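# Seat a half-hung door on both hinge pins with three arms

## Task

Using the given mounting of the arms in the scene frame (arm1 at x=-0.34 y=+0.63 z=+0.79 facing -88 degrees, arm2 at x=+0.16 y=+0.61 z=+0.76 facing -96 degrees, arm3 at x=+0.57 y=-0.36 z=+0.73 facing +179 degrees, angles counter-clockwise from +x, positions in metres), complete the job on a door currently supported by only one hinge pin. It is done when both hinge pins are fully inserted and no block is anywhere near the door. Any number of arms may be used. At the end every gripper must have released and the arms must be moved away, and the result must hold without any robot supporting it.

## Robot and tools

Robots: three identical i2rt Big YAM arms named arm1, arm2 and arm3. Each has six joints, a two-finger gripper and a wrist camera (arm1_cam_wrist, arm2_cam_wrist, arm3_cam_wrist). With joints 1 and 6 at zero and the hand level and pointing forward, the camera rides on top of the hand looking toward the fingertips. The hand reaches roughly 1.0 m from the joint 1 axis at full extension.

Frame: one shared scene frame, origin on the floor, +z up. Mounts are listed in the task. The hand point is midway between the fingertips; the hand z axis runs along the fingers and the fingers close along hand y. No line prints the foot poses.

execute_actions: argument actions is a list holding one action or none (empty list = just report state and images). An action is an object keyed by arm name; under each name put joints, an object of absolute joint targets by name. These are places to go to, not offsets. Units and ranges: joint1_rad -2.879 to 2.879 (rotation about the foot, positive counter-clockwise from above, 0 = unfold along the foot's facing direction); joint2_rad 0 to 3.141 (shoulder, 0 = upper arm back and roughly level, increasing lifts it up then forward); joint3_rad 0 to 3.019 (elbow, 0 = folded, increasing opens); joint4_rad -1.692 to 1.57 (hand pitch, positive tips fingers up); joint5_rad -1.57 to 1.57 (hand yaw, positive to the arm's right); joint6_rad -2.094 to 2.094 (hand roll, positive clockwise seen from behind); gripper_m 0 to 0.093 metres of fingertip spacing. Completion tolerances are ±0.045, 0.14, 0.09, 0.055, 0.03, 0.035 rad and ±0.003 m. Any joint or arm omitted keeps pushing toward its previous target. All motions in the action start at once and may finish at different times; joints move at different speeds, so the hand path can bow outward. One action is capped at 15 s. An unknown key or out-of-range number rejects the whole call and nothing moves. Optional cameras: list of camera names or "all"; null/omitted = all, [] = none.

wait: seconds from 0 to 10; commands nothing new and returns state and images. zoom_image: camera plus region [x0, y0, x1, y1] in pixels of that camera's latest full image, top-left origin, at most 504 by 504. Images are 616x616 fisheye (about 200 px focal length, centre near 303, 309). finished_scene: scene number (1 or 2); irreversible, reports success, then gives the next scene's task. Ending a reply without a tool call ends all remaining scenes.

Result lines: joint_positions give current angles. joint_status tells how each commanded motion ended. off_target means it stopped short and may still push. contact_stop and time_out mean the joint gave up its target and holds where it is. The exception is a time_out joint that keeps a target (within 0.375, 0.375, 0.113, 0.225, 0.075, 0.3 rad of its position for joints 1 to 6) and keeps pushing; on_its_own will list it. To relieve that push, command its reported position. "joint command not followed" (with a cause line) means a self/inter-arm collision check withheld that arm's joint targets; the gripper target still runs, and withheld joints show not_followed and may be retried with later actions. on_its_own lists what this call did not command; "held at" is the held target, not the actual position. joint torques are raw drive outputs in joint order with per-arm offset, scale and noise, nonzero even in free air. MOTOR HOT appears at 85 °C; at 100 °C an OVER-TEMPERATURE FAULT drops that arm and its keys read limit_stop_at_motor_heat; resend targets after cooling. If a result reports a stop, later motion, wait and finished_scene calls in that same reply are skipped.

Cautions: the arms do not stop on contact and can push very hard; sustained pushing overheats motors. A hard squeeze between two robots fails the run and a hard hit may; nothing reports robot-robot contact, and the collision check ignores fingers, gripper housings and wrist cameras and can trigger late. Object contact is fine. Avoid drops, slips, slams and knocking anything out of the work area (that fails). Loose objects may be nudged occasionally. Tiny target changes may not move a joint, and a joint holding load sags once it times out. The simulation runs during thinking with the last command held, so long replies cost time. Typical order: look, plan, approach, grasp, seat both pins, ensure blocks are clear, open grippers, retract, confirm the door stays, then finished_scene.

Each tool is called after ">>>" in YAML: its name, and indented under it one key for each argument.

## Session

>>> execute_actions:
  actions: []

Scene clock: 0.00 s.
Joint torques (N m, as the arm reports them, + toward a larger angle): no reading
Motor temperatures (°C, as the motors report them): arm1=[26 23 26 25 27 26] | arm2=[25 26 28 25 26 27] | arm3=[23 26 25 26 25 26]
arm1.joint_positions: joint1_rad=-0.052 joint2_rad=+0.291 joint3_rad=+1.370 joint4_rad=-1.360 joint5_rad=+0.151 joint6_rad=+0.726 gripper_m=+0.094
arm1.joint_status: not commanded
arm1.hand: x=-0.3748 y=+0.5339 z=+1.3673 quat_wxyz=(-0.518, -0.750, -0.280, +0.302) (m; scene frame)
arm2.joint_positions: joint1_rad=-0.188 joint2_rad=+0.508 joint3_rad=+1.521 joint4_rad=-1.271 joint5_rad=+0.266 joint6_rad=+0.675 gripper_m=+0.095
arm2.joint_status: not commanded
arm2.hand: x=+0.0688 y=+0.4754 z=+1.4000 quat_wxyz=(-0.445, -0.774, -0.151, +0.424) (m; scene frame)
arm3.joint_positions: joint1_rad=-0.511 joint2_rad=+0.604 joint3_rad=+1.554 joint4_rad=-1.143 joint5_rad=+0.023 joint6_rad=+0.404 gripper_m=+0.094
arm3.joint_status: not commanded
arm3.hand: x=+0.3888 y=-0.2475 z=+1.3919 quat_wxyz=(-0.048, +0.687, -0.353, -0.634) (m; scene frame)
pictures: arm1_cam_wrist, arm2_cam_wrist, arm3_cam_wrist
Images, in order (width x height): arm1_cam_wrist 616x616, arm2_cam_wrist 616x616, arm3_cam_wrist 616x616.

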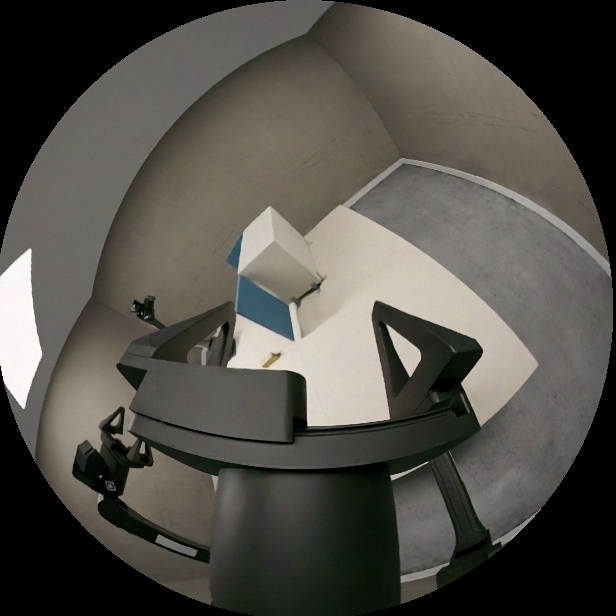

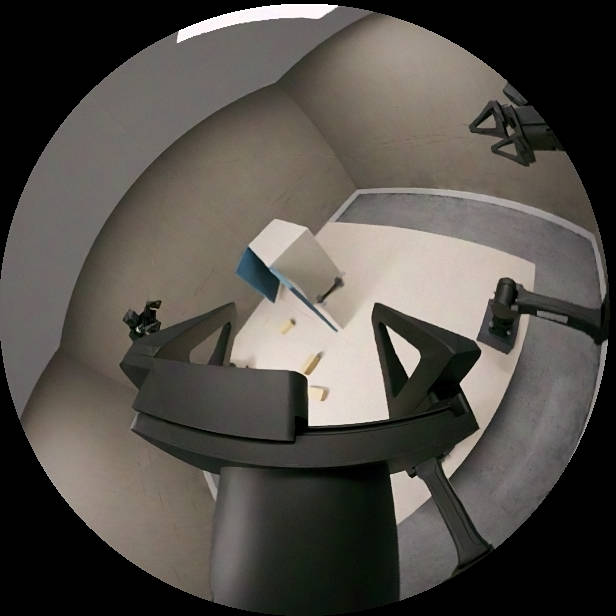

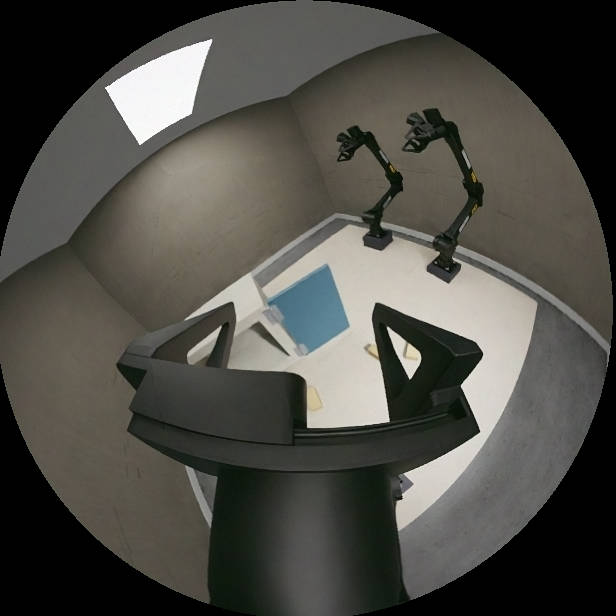

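>>> zoom_image:
  camera: "arm3_cam_wrist"
  region: [170, 240, 450, 420]

>>> zoom_image:
  camera: "arm2_cam_wrist"
  region: [210, 200, 390, 410]

>>> zoom_image:
  camera: "arm1_cam_wrist"
  region: [200, 190, 380, 380]

Region (170, 240, 450, 420) of arm3_cam_wrist's 616x616 image, scaled by 1.800, with more detail than that image has; it fills the top 324 rows of this view, and the rest is white.

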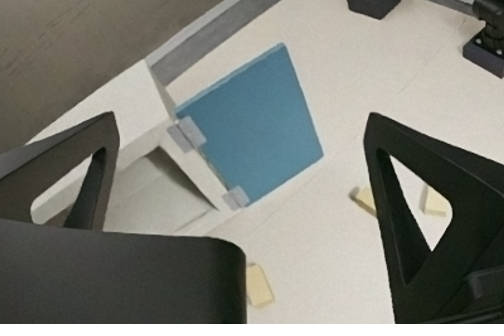

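Region (210, 200, 390, 410) of arm2_cam_wrist's 616x616 image, scaled by 2.400, with more detail than that image has; it fills the left 432 columns of this view, and the rest is white.

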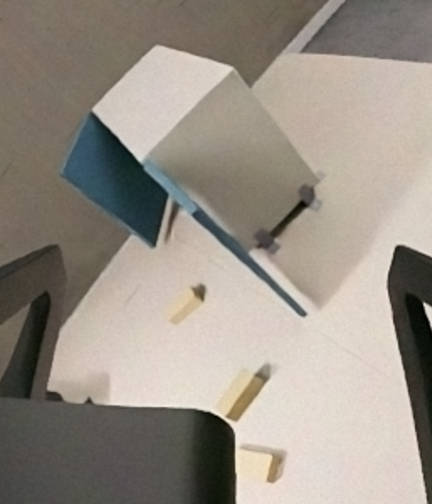

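Region (200, 190, 380, 380) of arm1_cam_wrist's 616x616 image, scaled by 2.653, with more detail than that image has; it fills the left 477 columns of this view, and the rest is white.

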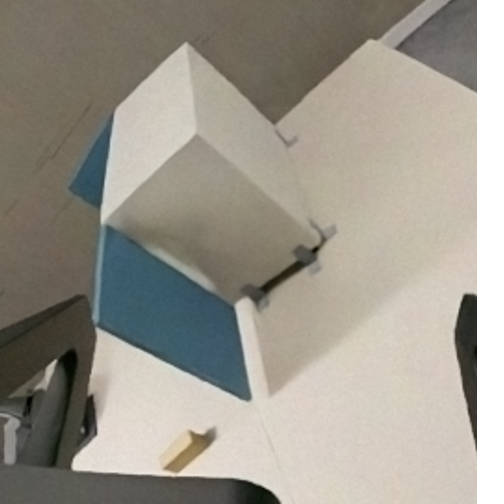

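>>> execute_actions:
  actions:
    - {"arm1":{"joints":{"joint3_rad":0.9,"joint4_rad":-1.36,"joint5_rad":0,"joint6_rad":0}},"arm2":{"joints":{"joint2_rad":0.9,"joint3_rad":1.52,"joint4_rad":-1.27,"joint5_rad":0,"joint6_rad":0}},"arm3":{"joints":{"joint1_rad":-0.3,"joint2_rad":1.0,"joint3_rad":1.4,"joint4_rad":-1.1,"joint5_rad":0,"joint6_rad":0}}}

Scene clock: 33.40 s.
Joint torques (N m, as the arm reports them, + toward a larger angle): arm1=[-0.07  3.09  8.71  1.28 -0.27 -0.2 ] | arm2=[-0.49 -2.3  11.7   1.59 -0.11 -0.03] | arm3=[ 0.88 -4.26 11.26  1.99 -0.25 -0.02]
Motor temperatures (°C, as the motors report them): arm1=[26 24 29 25 27 26] | arm2=[25 26 30 25 26 27] | arm3=[23 27 30 26 25 26]
arm1.joint_positions: joint1_rad=-0.052 joint2_rad=+0.296 joint3_rad=+0.889 joint4_rad=-1.360 joint5_rad=+0.002 joint6_rad=+0.015 gripper_m=+0.094
arm1.joint_status: all done
arm1.hand: x=-0.3491 y=+0.4549 z=+1.1428 quat_wxyz=(-0.276, -0.662, -0.641, +0.274) (m; scene frame)
arm2.joint_positions: joint1_rad=-0.188 joint2_rad=+0.895 joint3_rad=+1.498 joint4_rad=-1.271 joint5_rad=+0.003 joint6_rad=+0.009 gripper_m=+0.095
arm2.joint_status: all done
arm2.hand: x=+0.0571 y=+0.2825 z=+1.2969 quat_wxyz=(-0.264, -0.727, -0.529, +0.350) (m; scene frame)
arm3.joint_positions: joint1_rad=-0.310 joint2_rad=+0.999 joint3_rad=+1.376 joint4_rad=-1.115 joint5_rad=+0.003 joint6_rad=+0.008 gripper_m=+0.094
arm3.joint_status: all done
arm3.hand: x=+0.1807 y=-0.2249 z=+1.1875 quat_wxyz=(-0.066, +0.902, -0.153, -0.399) (m; scene frame)
pictures: arm1_cam_wrist, arm2_cam_wrist, arm3_cam_wrist
Images, in order (width x height): arm1_cam_wrist 616x616, arm2_cam_wrist 616x616, arm3_cam_wrist 616x616.

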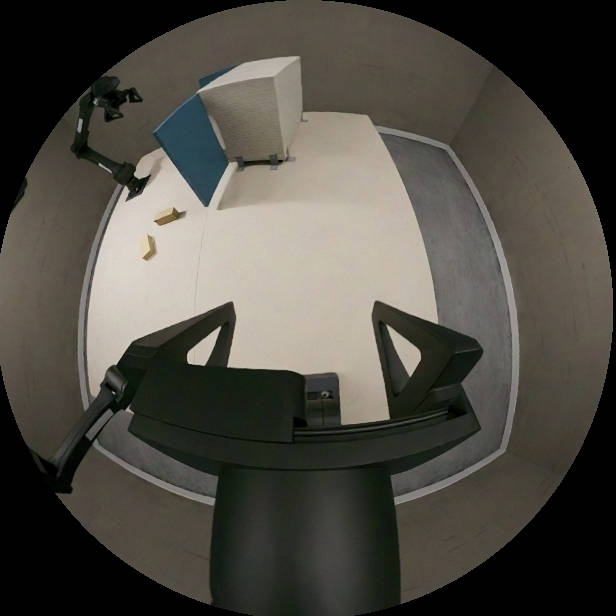

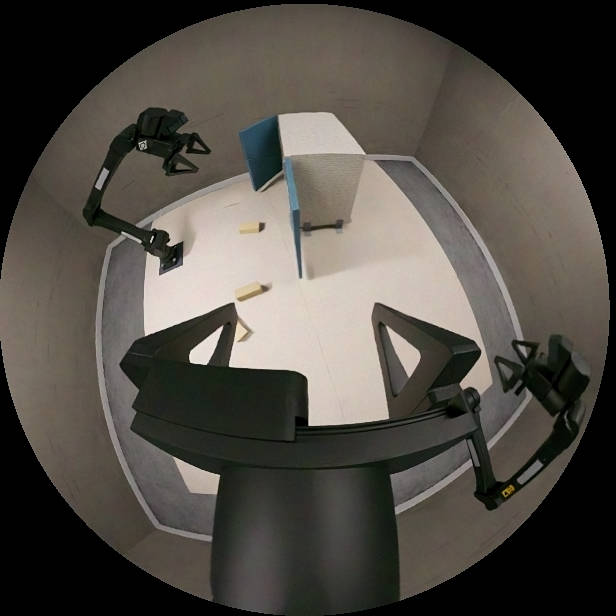

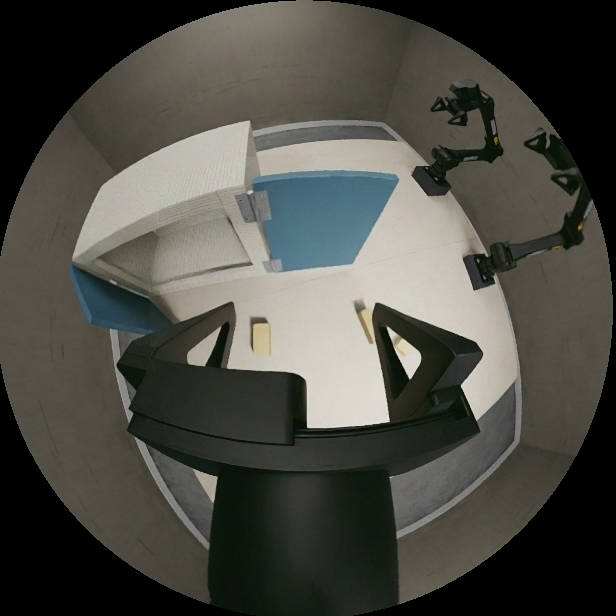

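>>> zoom_image:
  camera: "arm3_cam_wrist"
  region: [220, 160, 410, 290]

>>> zoom_image:
  camera: "arm3_cam_wrist"
  region: [50, 220, 230, 350]

>>> zoom_image:
  camera: "arm2_cam_wrist"
  region: [220, 100, 400, 300]

Region (220, 160, 410, 290) of arm3_cam_wrist's 616x616 image, scaled by 2.653, with more detail than that image has; it fills the top 345 rows of this view, and the rest is white.

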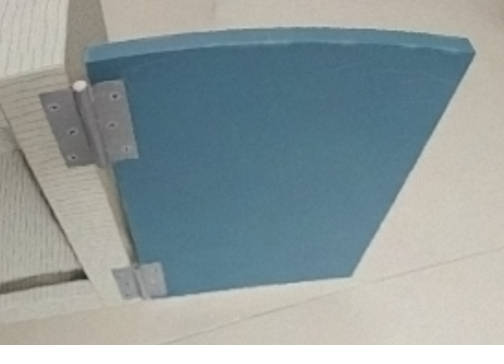

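Region (50, 220, 230, 350) of arm3_cam_wrist's 616x616 image, scaled by 2.800, with more detail than that image has.

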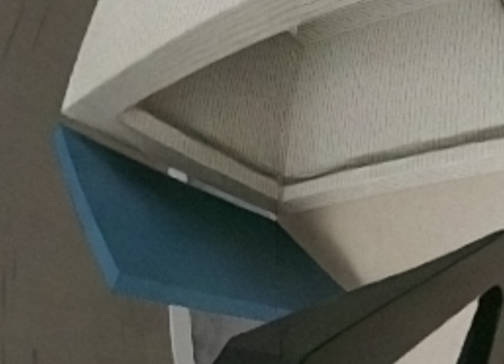

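Region (220, 100, 400, 300) of arm2_cam_wrist's 616x616 image, scaled by 2.520, with more detail than that image has; it fills the left 454 columns of this view, and the rest is white.

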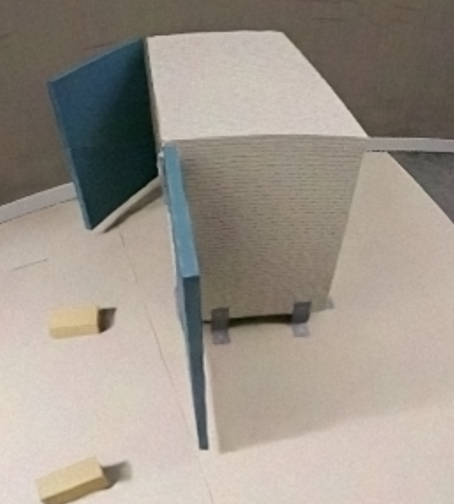

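>>> execute_actions:
  actions:
    - {"arm3":{"joints":{"joint1_rad":0.2,"joint2_rad":1.15,"joint3_rad":1.3,"joint4_rad":-0.7}}}
  cameras: ["arm3_cam_wrist"]

>>> zoom_image:
  camera: "arm3_cam_wrist"
  region: [130, 130, 470, 400]

Scene clock: 100.93 s.
Joint torques (N m, as the arm reports them, + toward a larger angle): arm1=[-0.2   3.1   8.72  1.32 -0.26 -0.2 ] | arm2=[-0.25 -2.41 11.45  1.63 -0.11 -0.03] | arm3=[ 0.38 -8.66 11.15  2.38 -0.16 -0.04]
Motor temperatures (°C, as the motors report them): arm1=[26 23 33 25 27 26] | arm2=[25 26 34 25 26 27] | arm3=[23 27 37 26 25 26]
arm1.joint_positions: joint1_rad=-0.052 joint2_rad=+0.296 joint3_rad=+0.889 joint4_rad=-1.360 joint5_rad=+0.002 joint6_rad=+0.015 gripper_m=+0.094
arm1.joint_status: not commanded
arm1.hand: x=-0.3491 y=+0.4549 z=+1.1428 quat_wxyz=(-0.276, -0.662, -0.641, +0.274) (m; scene frame)
arm2.joint_positions: joint1_rad=-0.188 joint2_rad=+0.895 joint3_rad=+1.498 joint4_rad=-1.271 joint5_rad=+0.003 joint6_rad=+0.009 gripper_m=+0.095
arm2.joint_status: not commanded
arm2.hand: x=+0.0571 y=+0.2825 z=+1.2969 quat_wxyz=(-0.264, -0.727, -0.529, +0.350) (m; scene frame)
arm3.joint_positions: joint1_rad=+0.201 joint2_rad=+1.163 joint3_rad=+1.287 joint4_rad=-0.720 joint5_rad=+0.001 joint6_rad=+0.006 gripper_m=+0.094
arm3.joint_status: all done
arm3.hand: x=+0.0622 y=-0.4519 z=+1.1409 quat_wxyz=(+0.044, +0.880, +0.079, -0.466) (m; scene frame)
pictures: arm3_cam_wrist
Images, in order (width x height): arm3_cam_wrist 616x616.

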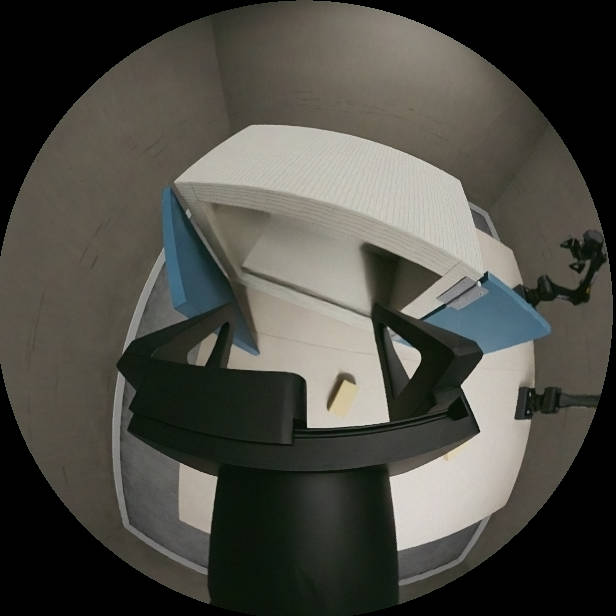

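Region (130, 130, 470, 400) of arm3_cam_wrist's 616x616 image, scaled by 1.482, with more detail than that image has; it fills the top 400 rows of this view, and the rest is white.

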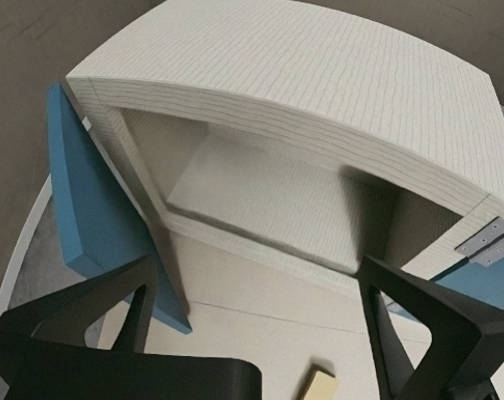

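>>> zoom_image:
  camera: "arm3_cam_wrist"
  region: [150, 170, 270, 310]

>>> zoom_image:
  camera: "arm3_cam_wrist"
  region: [380, 250, 560, 370]

Region (150, 170, 270, 310) of arm3_cam_wrist's 616x616 image, scaled by 3.600, with more detail than that image has; it fills the left 432 columns of this view, and the rest is white.

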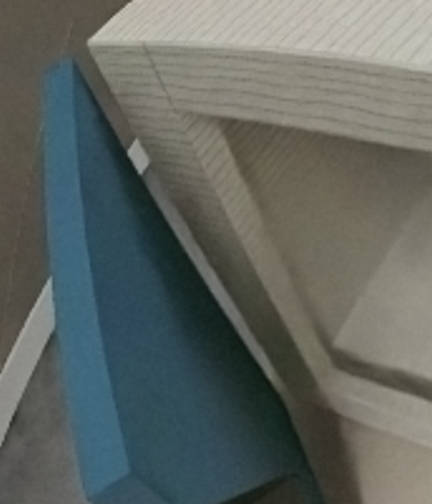

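Region (380, 250, 560, 370) of arm3_cam_wrist's 616x616 image, scaled by 2.800, with more detail than that image has.

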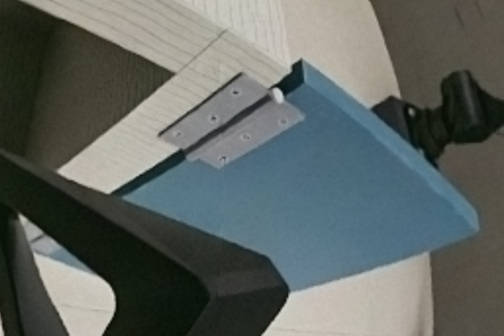

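>>> execute_actions:
  actions:
    - {"arm3":{"joints":{"joint1_rad":-0.18,"joint2_rad":0.79,"joint3_rad":1.0,"joint4_rad":-0.5}}}
  cameras: []

>>> execute_actions:
  actions:
    - {"arm3":{"joints":{"joint3_rad":0.45,"joint4_rad":-0.06}}}
  cameras: ["arm3_cam_wrist"]

>>> zoom_image:
  camera: "arm3_cam_wrist"
  region: [130, 100, 470, 380]

Scene clock: 133.57 s.
Joint torques (N m, as the arm reports them, + toward a larger angle): arm1=[-0.17  3.3   8.71  1.29 -0.26 -0.2 ] | arm2=[-0.86 -2.52 11.55  1.6  -0.13  0.02] | arm3=[-0.54 -1.75  9.9   2.53 -0.13 -0.03]
Motor temperatures (°C, as the motors report them): arm1=[26 23 33 25 27 26] | arm2=[25 26 35 25 26 27] | arm3=[23 28 38 27 25 26]
arm1.joint_positions: joint1_rad=-0.052 joint2_rad=+0.296 joint3_rad=+0.889 joint4_rad=-1.360 joint5_rad=+0.002 joint6_rad=+0.015 gripper_m=+0.094
arm1.joint_status: not commanded
arm1.hand: x=-0.3491 y=+0.4549 z=+1.1428 quat_wxyz=(-0.276, -0.662, -0.641, +0.274) (m; scene frame)
arm2.joint_positions: joint1_rad=-0.188 joint2_rad=+0.895 joint3_rad=+1.498 joint4_rad=-1.271 joint5_rad=+0.003 joint6_rad=+0.009 gripper_m=+0.095
arm2.joint_status: not commanded
arm2.hand: x=+0.0571 y=+0.2825 z=+1.2969 quat_wxyz=(-0.264, -0.727, -0.529, +0.350) (m; scene frame)
arm3.joint_positions: joint1_rad=-0.171 joint2_rad=+0.780 joint3_rad=+1.002 joint4_rad=-0.519 joint5_rad=+0.001 joint6_rad=+0.006 gripper_m=+0.094
arm3.joint_status: all done
arm3.hand: x=+0.1689 y=-0.2812 z=+1.1840 quat_wxyz=(-0.055, +0.800, -0.077, -0.592) (m; scene frame)
pictures: none
No camera images: the call's "cameras" was empty. Leave "cameras" out to get every camera's image.

Scene clock: 134.87 s.
Joint torques (N m, as the arm reports them, + toward a larger angle): arm1=[-0.12  3.13  8.74  1.33 -0.27 -0.19] | arm2=[-0.74 -2.34 11.54  1.64 -0.13  0.03] | arm3=[-0.45 -2.05 10.02  2.45 -0.16 -0.03]
Motor temperatures (°C, as the motors report them): arm1=[26 23 33 25 27 26] | arm2=[25 26 35 25 26 27] | arm3=[23 28 37 27 25 26]
arm1.joint_positions: joint1_rad=-0.052 joint2_rad=+0.296 joint3_rad=+0.889 joint4_rad=-1.360 joint5_rad=+0.002 joint6_rad=+0.015 gripper_m=+0.094
arm1.joint_status: not commanded
arm1.hand: x=-0.3491 y=+0.4549 z=+1.1428 quat_wxyz=(-0.276, -0.662, -0.641, +0.274) (m; scene frame)
arm2.joint_positions: joint1_rad=-0.188 joint2_rad=+0.895 joint3_rad=+1.498 joint4_rad=-1.271 joint5_rad=+0.003 joint6_rad=+0.009 gripper_m=+0.095
arm2.joint_status: not commanded
arm2.hand: x=+0.0571 y=+0.2825 z=+1.2969 quat_wxyz=(-0.264, -0.727, -0.529, +0.350) (m; scene frame)
arm3.joint_positions: joint1_rad=-0.171 joint2_rad=+0.786 joint3_rad=+0.446 joint4_rad=-0.082 joint5_rad=+0.001 joint6_rad=+0.006 gripper_m=+0.094
arm3.joint_status: all done
arm3.hand: x=+0.1900 y=-0.2850 z=+0.9450 quat_wxyz=(-0.050, +0.836, -0.081, -0.541) (m; scene frame)
pictures: arm3_cam_wrist
Images, in order (width x height): arm3_cam_wrist 616x616.

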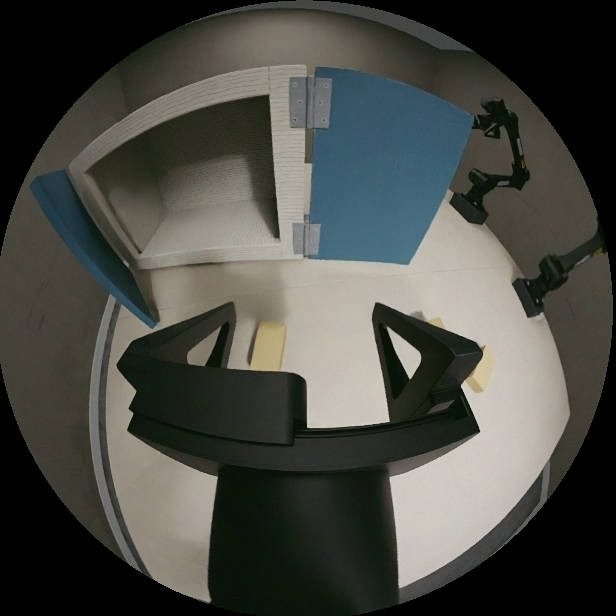

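Region (130, 100, 470, 380) of arm3_cam_wrist's 616x616 image, scaled by 1.482, with more detail than that image has; it fills the top 415 rows of this view, and the rest is white.

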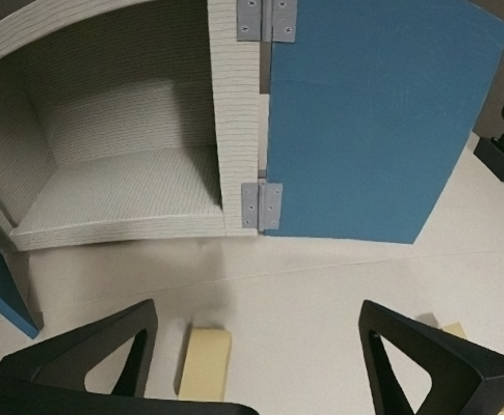

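>>> execute_actions:
  actions:
    - {"arm3":{"joints":{"joint3_rad":1.5,"joint4_rad":-1.0}}}
  cameras: []

>>> execute_actions:
  actions:
    - {"arm3":{"joints":{"joint1_rad":0.45,"joint2_rad":1.53,"joint3_rad":1.8,"joint4_rad":-1.03}}}
  cameras: ["arm3_cam_wrist"]

>>> zoom_image:
  camera: "arm3_cam_wrist"
  region: [200, 180, 420, 380]

Scene clock: 149.67 s.
Joint torques (N m, as the arm reports them, + toward a larger angle): arm1=[-0.24  3.41  8.71  1.31 -0.27 -0.21] | arm2=[-0.35 -2.45 11.62  1.64 -0.11 -0.02] | arm3=[-0.62 -0.9  11.95  1.28 -0.15 -0.04]
Motor temperatures (°C, as the motors report them): arm1=[26 23 34 25 27 26] | arm2=[25 26 35 25 26 27] | arm3=[23 27 38 27 25 26]
arm1.joint_positions: joint1_rad=-0.052 joint2_rad=+0.296 joint3_rad=+0.889 joint4_rad=-1.360 joint5_rad=+0.002 joint6_rad=+0.015 gripper_m=+0.094
arm1.joint_status: not commanded
arm1.hand: x=-0.3491 y=+0.4549 z=+1.1428 quat_wxyz=(-0.276, -0.662, -0.641, +0.274) (m; scene frame)
arm2.joint_positions: joint1_rad=-0.188 joint2_rad=+0.895 joint3_rad=+1.498 joint4_rad=-1.271 joint5_rad=+0.003 joint6_rad=+0.009 gripper_m=+0.095
arm2.joint_status: not commanded
arm2.hand: x=+0.0571 y=+0.2825 z=+1.2969 quat_wxyz=(-0.264, -0.727, -0.529, +0.350) (m; scene frame)
arm3.joint_positions: joint1_rad=-0.171 joint2_rad=+0.788 joint3_rad=+1.458 joint4_rad=-0.989 joint5_rad=+0.001 joint6_rad=+0.006 gripper_m=+0.094
arm3.joint_status: all done
arm3.hand: x=+0.2399 y=-0.2948 z=+1.3338 quat_wxyz=(-0.054, +0.807, -0.078, -0.583) (m; scene frame)
pictures: none
No camera images: the call's "cameras" was empty. Leave "cameras" out to get every camera's image.

Scene clock: 151.33 s.
Joint torques (N m, as the arm reports them, + toward a larger angle): arm1=[-0.19  3.31  8.72  1.3  -0.26 -0.2 ] | arm2=[-0.79 -2.37 11.73  1.77 -0.12  0.  ] | arm3=[ -0.11 -12.84  11.65   1.37  -0.17   0.01]
Motor temperatures (°C, as the motors report them): arm1=[26 23 34 25 27 26] | arm2=[25 26 35 25 26 27] | arm3=[23 27 38 27 25 26]
arm1.joint_positions: joint1_rad=-0.052 joint2_rad=+0.296 joint3_rad=+0.889 joint4_rad=-1.360 joint5_rad=+0.002 joint6_rad=+0.015 gripper_m=+0.094
arm1.joint_status: not commanded
arm1.hand: x=-0.3491 y=+0.4549 z=+1.1428 quat_wxyz=(-0.276, -0.662, -0.641, +0.274) (m; scene frame)
arm2.joint_positions: joint1_rad=-0.188 joint2_rad=+0.895 joint3_rad=+1.498 joint4_rad=-1.271 joint5_rad=+0.003 joint6_rad=+0.009 gripper_m=+0.095
arm2.joint_status: not commanded
arm2.hand: x=+0.0571 y=+0.2825 z=+1.2969 quat_wxyz=(-0.264, -0.727, -0.529, +0.350) (m; scene frame)
arm3.joint_positions: joint1_rad=+0.456 joint2_rad=+1.541 joint3_rad=+1.775 joint4_rad=-1.025 joint5_rad=+0.001 joint6_rad=+0.006 gripper_m=+0.094
arm3.joint_status: all done
arm3.hand: x=+0.0060 y=-0.6222 z=+1.1517 quat_wxyz=(+0.083, +0.903, +0.199, -0.371) (m; scene frame)
pictures: arm3_cam_wrist
Images, in order (width x height): arm3_cam_wrist 616x616.

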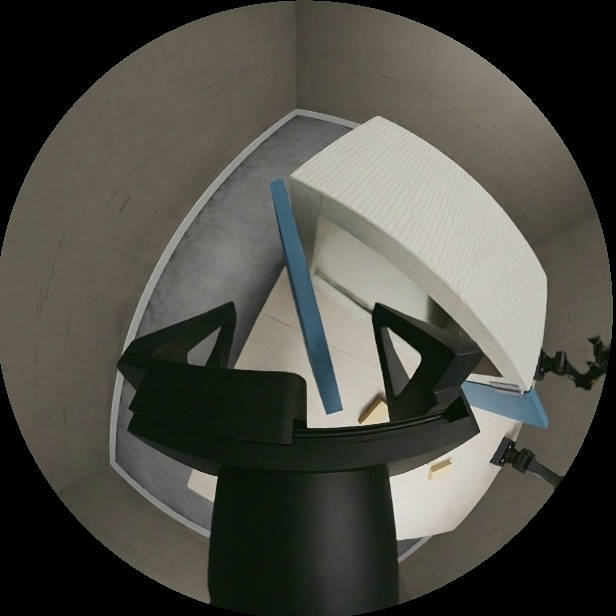

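Region (200, 180, 420, 380) of arm3_cam_wrist's 616x616 image, scaled by 2.291, with more detail than that image has; it fills the top 458 rows of this view, and the rest is white.

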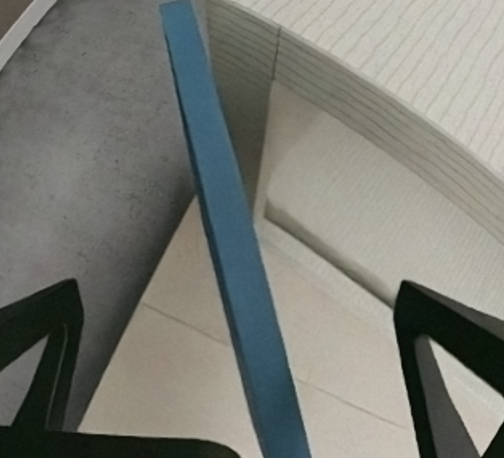

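>>> execute_actions:
  actions:
    - {"arm3":{"joints":{"joint1_rad":0.1,"joint2_rad":0.97,"joint3_rad":1.6,"joint4_rad":-0.9,"joint5_rad":-0.5}}}
  cameras: []

>>> execute_actions:
  actions:
    - {"arm3":{"joints":{"joint3_rad":0.55,"joint4_rad":0.02}}}
  cameras: ["arm3_cam_wrist"]

>>> zoom_image:
  camera: "arm3_cam_wrist"
  region: [100, 60, 400, 340]

Scene clock: 168.87 s.
Joint torques (N m, as the arm reports them, + toward a larger angle): arm1=[-0.07  3.15  8.72  1.32 -0.26 -0.19] | arm2=[-0.41 -2.34 11.55  1.64 -0.09 -0.01] | arm3=[ 1.32 -3.55  9.19  2.15 -0.3  -0.04]
Motor temperatures (°C, as the motors report them): arm1=[26 23 34 25 27 26] | arm2=[25 26 35 25 26 27] | arm3=[23 29 39 26 25 26]
arm1.joint_positions: joint1_rad=-0.052 joint2_rad=+0.296 joint3_rad=+0.889 joint4_rad=-1.360 joint5_rad=+0.002 joint6_rad=+0.015 gripper_m=+0.094
arm1.joint_status: not commanded
arm1.hand: x=-0.3491 y=+0.4549 z=+1.1428 quat_wxyz=(-0.276, -0.662, -0.641, +0.274) (m; scene frame)
arm2.joint_positions: joint1_rad=-0.188 joint2_rad=+0.895 joint3_rad=+1.498 joint4_rad=-1.271 joint5_rad=+0.003 joint6_rad=+0.009 gripper_m=+0.095
arm2.joint_status: not commanded
arm2.hand: x=+0.0571 y=+0.2825 z=+1.2969 quat_wxyz=(-0.264, -0.727, -0.529, +0.350) (m; scene frame)
arm3.joint_positions: joint1_rad=+0.087 joint2_rad=+0.979 joint3_rad=+1.594 joint4_rad=-0.914 joint5_rad=-0.498 joint6_rad=+0.005 gripper_m=+0.094
arm3.joint_status: all done
arm3.hand: x=+0.1828 y=-0.4674 z=+1.3637 quat_wxyz=(+0.220, +0.774, +0.172, -0.568) (m; scene frame)
pictures: none
No camera images: the call's "cameras" was empty. Leave "cameras" out to get every camera's image.

Scene clock: 170.50 s.
Joint torques (N m, as the arm reports them, + toward a larger angle): arm1=[-0.32  3.29  8.7   1.31 -0.27 -0.2 ] | arm2=[-0.59 -2.18 11.63  1.69 -0.09  0.  ] | arm3=[ 1.12 -4.2   9.71  2.43 -0.34 -0.03]
Motor temperatures (°C, as the motors report them): arm1=[26 23 34 25 27 26] | arm2=[25 26 35 25 26 27] | arm3=[23 29 39 26 25 26]
arm1.joint_positions: joint1_rad=-0.052 joint2_rad=+0.296 joint3_rad=+0.889 joint4_rad=-1.360 joint5_rad=+0.002 joint6_rad=+0.015 gripper_m=+0.094
arm1.joint_status: not commanded
arm1.hand: x=-0.3491 y=+0.4549 z=+1.1428 quat_wxyz=(-0.276, -0.662, -0.641, +0.274) (m; scene frame)
arm2.joint_positions: joint1_rad=-0.188 joint2_rad=+0.895 joint3_rad=+1.498 joint4_rad=-1.271 joint5_rad=+0.003 joint6_rad=+0.009 gripper_m=+0.095
arm2.joint_status: not commanded
arm2.hand: x=+0.0571 y=+0.2825 z=+1.2969 quat_wxyz=(-0.264, -0.727, -0.529, +0.350) (m; scene frame)
arm3.joint_positions: joint1_rad=+0.087 joint2_rad=+0.972 joint3_rad=+0.547 joint4_rad=-0.002 joint5_rad=-0.498 joint6_rad=+0.005 gripper_m=+0.094
arm3.joint_status: all done
arm3.hand: x=+0.1596 y=-0.4686 z=+0.9575 quat_wxyz=(+0.227, +0.810, +0.160, -0.516) (m; scene frame)
pictures: arm3_cam_wrist
Images, in order (width x height): arm3_cam_wrist 616x616.

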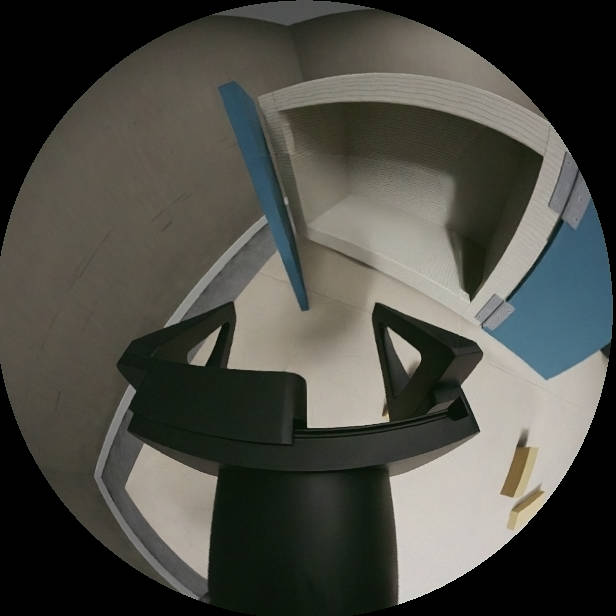

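Region (100, 60, 400, 340) of arm3_cam_wrist's 616x616 image, scaled by 1.680, with more detail than that image has; it fills the top 470 rows of this view, and the rest is white.

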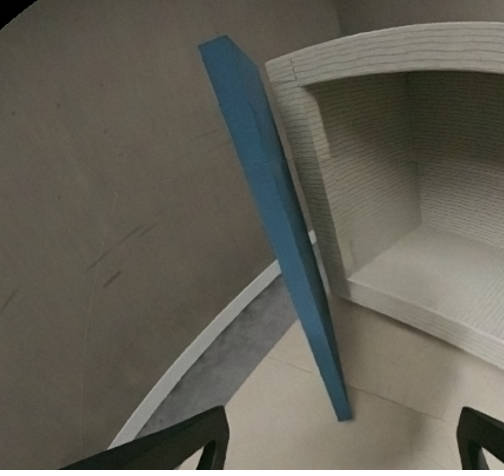

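>>> execute_actions:
  actions:
    - {"arm3":{"joints":{"joint1_rad":0.05,"joint5_rad":0,"gripper_m":0.0}}}
  cameras: []

>>> execute_actions:
  actions:
    - {"arm3":{"joints":{"joint2_rad":1.19,"joint3_rad":0.7,"joint4_rad":0.09}}}
  cameras: []

>>> execute_actions:
  actions:
    - {"arm3":{"joints":{"joint1_rad":0.45}}}
  cameras: ["arm3_cam_wrist"]

Scene clock: 188.07 s.
Joint torques (N m, as the arm reports them, + toward a larger angle): arm1=[-0.19  3.12  8.76  1.29 -0.26 -0.21] | arm2=[-0.24 -2.15 11.49  1.65 -0.12  0.02] | arm3=[-0.81 -4.6   9.66  2.5   0.06 -0.01]
Motor temperatures (°C, as the motors report them): arm1=[26 23 34 25 27 26] | arm2=[25 26 36 25 26 27] | arm3=[23 28 38 27 25 26]
arm1.joint_positions: joint1_rad=-0.052 joint2_rad=+0.296 joint3_rad=+0.889 joint4_rad=-1.360 joint5_rad=+0.002 joint6_rad=+0.015 gripper_m=+0.094
arm1.joint_status: not commanded
arm1.hand: x=-0.3491 y=+0.4549 z=+1.1428 quat_wxyz=(-0.276, -0.662, -0.641, +0.274) (m; scene frame)
arm2.joint_positions: joint1_rad=-0.188 joint2_rad=+0.895 joint3_rad=+1.498 joint4_rad=-1.271 joint5_rad=+0.003 joint6_rad=+0.009 gripper_m=+0.095
arm2.joint_status: not commanded
arm2.hand: x=+0.0571 y=+0.2825 z=+1.2969 quat_wxyz=(-0.264, -0.727, -0.529, +0.350) (m; scene frame)
arm3.joint_positions: joint1_rad=+0.063 joint2_rad=+0.972 joint3_rad=+0.547 joint4_rad=-0.002 joint5_rad=-0.004 joint6_rad=+0.005 gripper_m=+0.000
arm3.joint_status: all done
arm3.hand: x=+0.1343 y=-0.3785 z=+0.9490 quat_wxyz=(+0.016, +0.841, +0.019, -0.541) (m; scene frame)
pictures: none
No camera images: the call's "cameras" was empty. Leave "cameras" out to get every camera's image.

Scene clock: 189.03 s.
Joint torques (N m, as the arm reports them, + toward a larger angle): arm1=[-0.35  3.19  8.74  1.29 -0.26 -0.2 ] | arm2=[-0.91 -2.3  11.48  1.61 -0.13  0.  ] | arm3=[-0.97 -6.7  12.53  2.38  0.04 -0.02]
Motor temperatures (°C, as the motors report them): arm1=[26 23 34 25 27 26] | arm2=[25 26 36 25 26 27] | arm3=[23 28 38 27 25 26]
arm1.joint_positions: joint1_rad=-0.052 joint2_rad=+0.296 joint3_rad=+0.889 joint4_rad=-1.360 joint5_rad=+0.002 joint6_rad=+0.015 gripper_m=+0.094
arm1.joint_status: not commanded
arm1.hand: x=-0.3491 y=+0.4549 z=+1.1428 quat_wxyz=(-0.276, -0.662, -0.641, +0.274) (m; scene frame)
arm2.joint_positions: joint1_rad=-0.188 joint2_rad=+0.895 joint3_rad=+1.498 joint4_rad=-1.271 joint5_rad=+0.003 joint6_rad=+0.009 gripper_m=+0.095
arm2.joint_status: not commanded
arm2.hand: x=+0.0571 y=+0.2825 z=+1.2969 quat_wxyz=(-0.264, -0.727, -0.529, +0.350) (m; scene frame)
arm3.joint_positions: joint1_rad=+0.063 joint2_rad=+1.189 joint3_rad=+0.656 joint4_rad=+0.072 joint5_rad=-0.004 joint6_rad=+0.005 gripper_m=+0.000
arm3.joint_status: all done
arm3.hand: x=+0.0773 y=-0.3812 z=+0.9306 quat_wxyz=(+0.015, +0.850, +0.019, -0.527) (m; scene frame)
pictures: none
No camera images: the call's "cameras" was empty. Leave "cameras" out to get every camera's image.

Scene clock: 190.10 s.
Joint torques (N m, as the arm reports them, + toward a larger angle): arm1=[-0.18  3.21  8.7   1.29 -0.27 -0.2 ] | arm2=[-0.34 -2.54 11.67  1.72 -0.1   0.01] | arm3=[ 0.42 -6.6  12.68  2.55 -0.12  0.01]
Motor temperatures (°C, as the motors report them): arm1=[26 23 34 25 27 26] | arm2=[25 26 36 25 26 27] | arm3=[23 28 38 27 25 26]
arm1.joint_positions: joint1_rad=-0.052 joint2_rad=+0.296 joint3_rad=+0.889 joint4_rad=-1.360 joint5_rad=+0.002 joint6_rad=+0.015 gripper_m=+0.094
arm1.joint_status: not commanded
arm1.hand: x=-0.3491 y=+0.4549 z=+1.1428 quat_wxyz=(-0.276, -0.662, -0.641, +0.274) (m; scene frame)
arm2.joint_positions: joint1_rad=-0.188 joint2_rad=+0.895 joint3_rad=+1.498 joint4_rad=-1.271 joint5_rad=+0.003 joint6_rad=+0.009 gripper_m=+0.095
arm2.joint_status: not commanded
arm2.hand: x=+0.0571 y=+0.2825 z=+1.2969 quat_wxyz=(-0.264, -0.727, -0.529, +0.350) (m; scene frame)
arm3.joint_positions: joint1_rad=+0.447 joint2_rad=+1.189 joint3_rad=+0.656 joint4_rad=+0.072 joint5_rad=-0.001 joint6_rad=+0.005 gripper_m=+0.000
arm3.joint_status: all done
arm3.hand: x=+0.1218 y=-0.5634 z=+0.9304 quat_wxyz=(+0.114, +0.831, +0.180, -0.514) (m; scene frame)
pictures: arm3_cam_wrist
Images, in order (width x height): arm3_cam_wrist 616x616.

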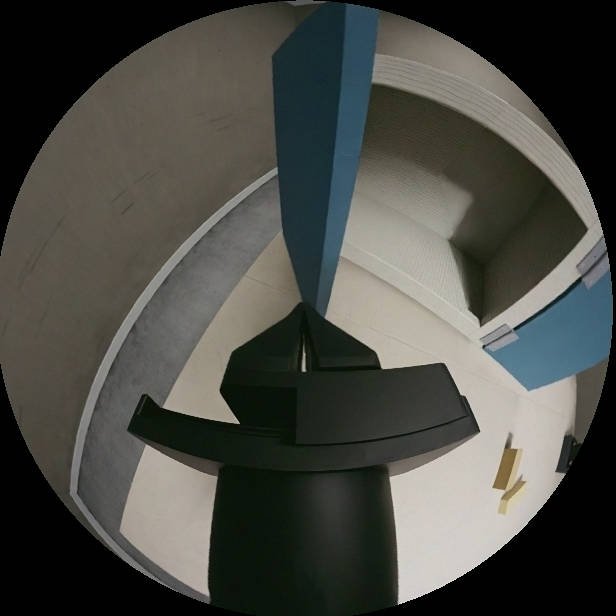

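>>> execute_actions:
  actions:
    - {"arm3":{"joints":{"joint1_rad":0.25}}}
  cameras: []

>>> execute_actions:
  actions:
    - {"arm3":{"joints":{"joint2_rad":1.35,"joint3_rad":0.92,"joint4_rad":0.05}}}
  cameras: []

>>> execute_actions:
  actions:
    - {"arm3":{"joints":{"joint1_rad":0.6}}}
  cameras: ["arm3_cam_wrist"]

Scene clock: 201.47 s.
Joint torques (N m, as the arm reports them, + toward a larger angle): arm1=[-0.25  3.34  8.75  1.3  -0.26 -0.21] | arm2=[-0.66 -2.33 11.65  1.61 -0.09 -0.01] | arm3=[ 0.16 -6.78 12.7   2.34 -0.1   0.02]
Motor temperatures (°C, as the motors report them): arm1=[26 23 34 25 27 26] | arm2=[25 26 36 25 26 27] | arm3=[23 28 41 27 25 26]
arm1.joint_positions: joint1_rad=-0.052 joint2_rad=+0.296 joint3_rad=+0.889 joint4_rad=-1.360 joint5_rad=+0.002 joint6_rad=+0.015 gripper_m=+0.094
arm1.joint_status: not commanded
arm1.hand: x=-0.3491 y=+0.4549 z=+1.1428 quat_wxyz=(-0.276, -0.662, -0.641, +0.274) (m; scene frame)
arm2.joint_positions: joint1_rad=-0.188 joint2_rad=+0.895 joint3_rad=+1.498 joint4_rad=-1.271 joint5_rad=+0.003 joint6_rad=+0.009 gripper_m=+0.095
arm2.joint_status: not commanded
arm2.hand: x=+0.0571 y=+0.2825 z=+1.2969 quat_wxyz=(-0.264, -0.727, -0.529, +0.350) (m; scene frame)
arm3.joint_positions: joint1_rad=+0.248 joint2_rad=+1.189 joint3_rad=+0.656 joint4_rad=+0.072 joint5_rad=-0.001 joint6_rad=+0.005 gripper_m=+0.000
arm3.joint_status: all done
arm3.hand: x=+0.0900 y=-0.4708 z=+0.9305 quat_wxyz=(+0.062, +0.845, +0.097, -0.523) (m; scene frame)
pictures: none
No camera images: the call's "cameras" was empty. Leave "cameras" out to get every camera's image.

Scene clock: 202.43 s.
Joint torques (N m, as the arm reports them, + toward a larger angle): arm1=[-0.3   3.1   8.73  1.3  -0.26 -0.21] | arm2=[-0.85 -2.41 11.54  1.7  -0.13 -0.01] | arm3=[ 0.64 -8.47 13.07  1.52 -0.09  0.03]
Motor temperatures (°C, as the motors report them): arm1=[26 23 34 25 27 26] | arm2=[25 26 36 25 26 27] | arm3=[23 28 41 27 25 26]
arm1.joint_positions: joint1_rad=-0.052 joint2_rad=+0.296 joint3_rad=+0.889 joint4_rad=-1.360 joint5_rad=+0.002 joint6_rad=+0.015 gripper_m=+0.094
arm1.joint_status: not commanded
arm1.hand: x=-0.3491 y=+0.4549 z=+1.1428 quat_wxyz=(-0.276, -0.662, -0.641, +0.274) (m; scene frame)
arm2.joint_positions: joint1_rad=-0.188 joint2_rad=+0.895 joint3_rad=+1.498 joint4_rad=-1.271 joint5_rad=+0.003 joint6_rad=+0.009 gripper_m=+0.095
arm2.joint_status: not commanded
arm2.hand: x=+0.0571 y=+0.2825 z=+1.2969 quat_wxyz=(-0.264, -0.727, -0.529, +0.350) (m; scene frame)
arm3.joint_positions: joint1_rad=+0.248 joint2_rad=+1.350 joint3_rad=+0.874 joint4_rad=+0.059 joint5_rad=-0.001 joint6_rad=+0.005 gripper_m=+0.000
arm3.joint_status: all done
arm3.hand: x=+0.0157 y=-0.4884 z=+0.9670 quat_wxyz=(+0.065, +0.833, +0.095, -0.542) (m; scene frame)
pictures: none
No camera images: the call's "cameras" was empty. Leave "cameras" out to get every camera's image.

Scene clock: 203.47 s.
Joint torques (N m, as the arm reports them, + toward a larger angle): arm1=[-0.28  3.26  8.75  1.32 -0.27 -0.19] | arm2=[-0.39 -2.5  11.6   1.76 -0.1   0.02] | arm3=[-0.91 -9.06 13.11  1.44 -0.14 -0.01]
Motor temperatures (°C, as the motors report them): arm1=[26 23 34 25 27 26] | arm2=[25 26 36 25 26 27] | arm3=[23 28 41 27 25 26]
arm1.joint_positions: joint1_rad=-0.052 joint2_rad=+0.296 joint3_rad=+0.889 joint4_rad=-1.360 joint5_rad=+0.002 joint6_rad=+0.015 gripper_m=+0.094
arm1.joint_status: not commanded
arm1.hand: x=-0.3491 y=+0.4549 z=+1.1428 quat_wxyz=(-0.276, -0.662, -0.641, +0.274) (m; scene frame)
arm2.joint_positions: joint1_rad=-0.188 joint2_rad=+0.895 joint3_rad=+1.498 joint4_rad=-1.271 joint5_rad=+0.003 joint6_rad=+0.009 gripper_m=+0.095
arm2.joint_status: not commanded
arm2.hand: x=+0.0571 y=+0.2825 z=+1.2969 quat_wxyz=(-0.264, -0.727, -0.529, +0.350) (m; scene frame)
arm3.joint_positions: joint1_rad=+0.610 joint2_rad=+1.350 joint3_rad=+0.874 joint4_rad=+0.059 joint5_rad=+0.000 joint6_rad=+0.006 gripper_m=+0.000
arm3.joint_status: all done
arm3.hand: x=+0.0979 y=-0.6760 z=+0.9668 quat_wxyz=(+0.161, +0.802, +0.243, -0.521) (m; scene frame)
pictures: arm3_cam_wrist
Images, in order (width x height): arm3_cam_wrist 616x616.

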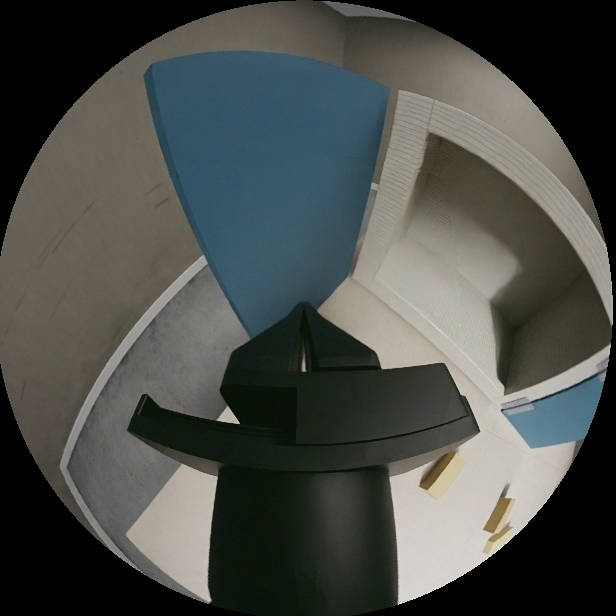

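Door opens. Continue.

>>> execute_actions:
  actions:
    - {"arm3":{"joints":{"joint1_rad":0.8,"joint2_rad":1.5,"joint3_rad":1.1,"joint5_rad":0.3}}}
  cameras: ["arm3_cam_wrist"]

>>> zoom_image:
  camera: "arm3_cam_wrist"
  region: [200, 40, 480, 320]

Scene clock: 209.27 s.
Joint torques (N m, as the arm reports them, + toward a larger angle): arm1=[-0.25  3.32  8.7   1.32 -0.27 -0.21] | arm2=[-0.46 -2.14 11.59  1.57 -0.1   0.  ] | arm3=[ -0.65 -10.91  13.9    1.49   0.09   0.01]
Motor temperatures (°C, as the motors report them): arm1=[26 23 35 25 27 26] | arm2=[25 26 36 25 26 27] | arm3=[23 28 42 27 25 26]
arm1.joint_positions: joint1_rad=-0.052 joint2_rad=+0.296 joint3_rad=+0.889 joint4_rad=-1.360 joint5_rad=+0.002 joint6_rad=+0.015 gripper_m=+0.094
arm1.joint_status: not commanded
arm1.hand: x=-0.3491 y=+0.4549 z=+1.1428 quat_wxyz=(-0.276, -0.662, -0.641, +0.274) (m; scene frame)
arm2.joint_positions: joint1_rad=-0.188 joint2_rad=+0.895 joint3_rad=+1.498 joint4_rad=-1.271 joint5_rad=+0.003 joint6_rad=+0.009 gripper_m=+0.095
arm2.joint_status: not commanded
arm2.hand: x=+0.0571 y=+0.2825 z=+1.2969 quat_wxyz=(-0.264, -0.727, -0.529, +0.350) (m; scene frame)
arm3.joint_positions: joint1_rad=+0.810 joint2_rad=+1.497 joint3_rad=+1.045 joint4_rad=+0.057 joint5_rad=+0.296 joint6_rad=+0.005 gripper_m=+0.000
arm3.joint_status: all done
arm3.hand: x=+0.0953 y=-0.7680 z=+0.9812 quat_wxyz=(+0.100, +0.791, +0.241, -0.553) (m; scene frame)
pictures: arm3_cam_wrist
Images, in order (width x height): arm3_cam_wrist 616x616.

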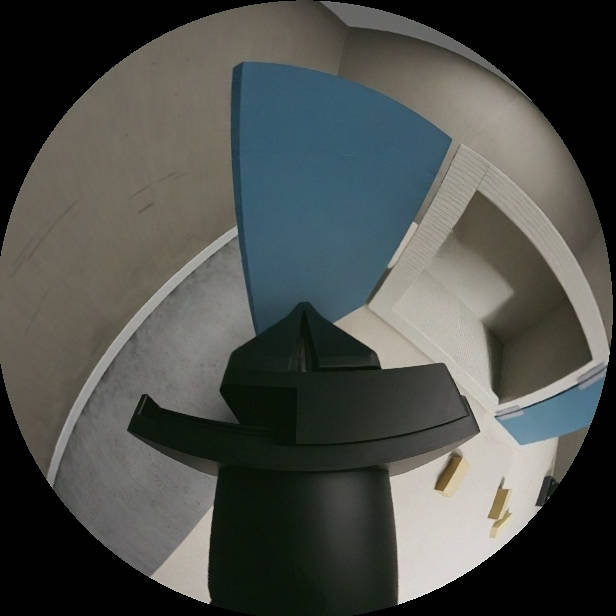

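Region (200, 40, 480, 320) of arm3_cam_wrist's 616x616 image, scaled by 1.800, with more detail than that image has.

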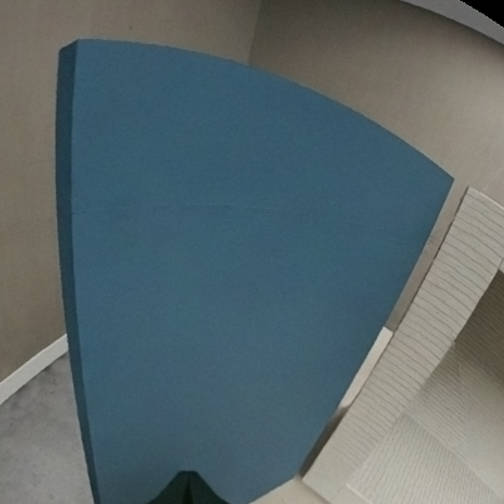

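>>> execute_actions:
  actions:
    - {"arm3":{"joints":{"joint2_rad":0.9,"joint3_rad":0.6,"joint4_rad":0.1,"joint5_rad":0}}}
  cameras: []

>>> execute_actions:
  actions:
    - {"arm3":{"joints":{"joint1_rad":-0.19,"gripper_m":0.09}}}
  cameras: []

>>> execute_actions:
  actions:
    - {"arm3":{"joints":{"joint2_rad":1.2,"joint3_rad":0.42,"joint4_rad":0.5}}}
  cameras: ["arm3_cam_wrist"]

>>> zoom_image:
  camera: "arm3_cam_wrist"
  region: [220, 20, 420, 310]

Scene clock: 221.43 s.
Joint torques (N m, as the arm reports them, + toward a larger angle): arm1=[-0.15  3.19  8.77  1.27 -0.27 -0.21] | arm2=[-0.83 -2.23 11.53  1.62 -0.1   0.01] | arm3=[-0.31 -4.43  9.56  2.51 -0.3  -0.02]
Motor temperatures (°C, as the motors report them): arm1=[26 23 35 25 27 26] | arm2=[25 26 36 25 26 27] | arm3=[23 29 44 27 25 26]
arm1.joint_positions: joint1_rad=-0.052 joint2_rad=+0.296 joint3_rad=+0.889 joint4_rad=-1.360 joint5_rad=+0.002 joint6_rad=+0.015 gripper_m=+0.094
arm1.joint_status: not commanded
arm1.hand: x=-0.3491 y=+0.4549 z=+1.1428 quat_wxyz=(-0.276, -0.662, -0.641, +0.274) (m; scene frame)
arm2.joint_positions: joint1_rad=-0.188 joint2_rad=+0.895 joint3_rad=+1.498 joint4_rad=-1.271 joint5_rad=+0.003 joint6_rad=+0.009 gripper_m=+0.095
arm2.joint_status: not commanded
arm2.hand: x=+0.0571 y=+0.2825 z=+1.2969 quat_wxyz=(-0.264, -0.727, -0.529, +0.350) (m; scene frame)
arm3.joint_positions: joint1_rad=+0.810 joint2_rad=+0.905 joint3_rad=+0.602 joint4_rad=+0.080 joint5_rad=+0.004 joint6_rad=+0.005 gripper_m=+0.000
arm3.joint_status: all done
arm3.hand: x=+0.2564 y=-0.6746 z=+1.0284 quat_wxyz=(+0.241, +0.722, +0.299, -0.575) (m; scene frame)
pictures: none
No camera images: the call's "cameras" was empty. Leave "cameras" out to get every camera's image.

Scene clock: 222.90 s.
Joint torques (N m, as the arm reports them, + toward a larger angle): arm1=[-0.05  3.27  8.71  1.32 -0.26 -0.21] | arm2=[-0.53 -2.29 11.64  1.65 -0.1  -0.01] | arm3=[-0.51 -4.1   9.69  2.54 -0.21 -0.01]
Motor temperatures (°C, as the motors report them): arm1=[26 23 35 25 27 26] | arm2=[25 26 36 25 26 27] | arm3=[23 29 43 27 25 26]
arm1.joint_positions: joint1_rad=-0.052 joint2_rad=+0.296 joint3_rad=+0.889 joint4_rad=-1.360 joint5_rad=+0.002 joint6_rad=+0.015 gripper_m=+0.094
arm1.joint_status: not commanded
arm1.hand: x=-0.3491 y=+0.4549 z=+1.1428 quat_wxyz=(-0.276, -0.662, -0.641, +0.274) (m; scene frame)
arm2.joint_positions: joint1_rad=-0.188 joint2_rad=+0.895 joint3_rad=+1.498 joint4_rad=-1.271 joint5_rad=+0.003 joint6_rad=+0.009 gripper_m=+0.095
arm2.joint_status: not commanded
arm2.hand: x=+0.0571 y=+0.2825 z=+1.2969 quat_wxyz=(-0.264, -0.727, -0.529, +0.350) (m; scene frame)
arm3.joint_positions: joint1_rad=-0.182 joint2_rad=+0.905 joint3_rad=+0.602 joint4_rad=+0.080 joint5_rad=+0.001 joint6_rad=+0.005 gripper_m=+0.090
arm3.joint_status: all done
arm3.hand: x=+0.1329 y=-0.2695 z=+1.0287 quat_wxyz=(-0.061, +0.777, -0.079, -0.621) (m; scene frame)
pictures: none
No camera images: the call's "cameras" was empty. Leave "cameras" out to get every camera's image.

Scene clock: 224.03 s.
Joint torques (N m, as the arm reports them, + toward a larger angle): arm1=[-0.1   3.26  8.69  1.29 -0.26 -0.21] | arm2=[-0.45 -2.86 11.61  1.54 -0.09 -0.01] | arm3=[-0.55 -5.81  8.64  2.59 -0.17 -0.01]
Motor temperatures (°C, as the motors report them): arm1=[26 23 35 25 27 26] | arm2=[25 26 36 25 26 27] | arm3=[23 28 43 27 25 26]
arm1.joint_positions: joint1_rad=-0.052 joint2_rad=+0.296 joint3_rad=+0.889 joint4_rad=-1.360 joint5_rad=+0.002 joint6_rad=+0.015 gripper_m=+0.094
arm1.joint_status: not commanded
arm1.hand: x=-0.3491 y=+0.4549 z=+1.1428 quat_wxyz=(-0.276, -0.662, -0.641, +0.274) (m; scene frame)
arm2.joint_positions: joint1_rad=-0.188 joint2_rad=+0.895 joint3_rad=+1.498 joint4_rad=-1.271 joint5_rad=+0.003 joint6_rad=+0.009 gripper_m=+0.095
arm2.joint_status: not commanded
arm2.hand: x=+0.0571 y=+0.2825 z=+1.2969 quat_wxyz=(-0.264, -0.727, -0.529, +0.350) (m; scene frame)
arm3.joint_positions: joint1_rad=-0.182 joint2_rad=+1.206 joint3_rad=+0.408 joint4_rad=+0.478 joint5_rad=+0.001 joint6_rad=+0.005 gripper_m=+0.090
arm3.joint_status: all done
arm3.hand: x=+0.1286 y=-0.2685 z=+0.8844 quat_wxyz=(-0.057, +0.807, -0.082, -0.583) (m; scene frame)
pictures: arm3_cam_wrist
Images, in order (width x height): arm3_cam_wrist 616x616.

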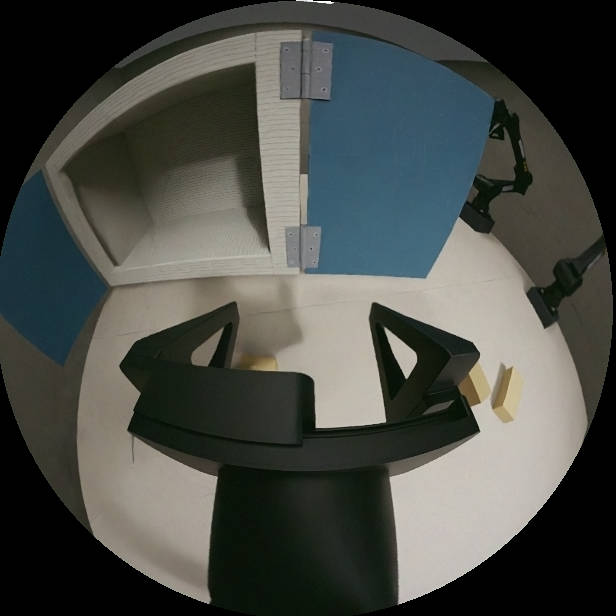

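Region (220, 20, 420, 310) of arm3_cam_wrist's 616x616 image, scaled by 1.738, with more detail than that image has; it fills the left 348 columns of this view, and the rest is white.

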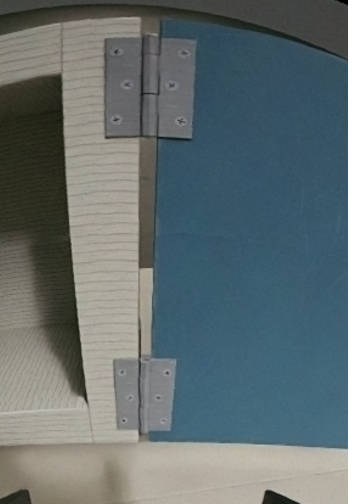

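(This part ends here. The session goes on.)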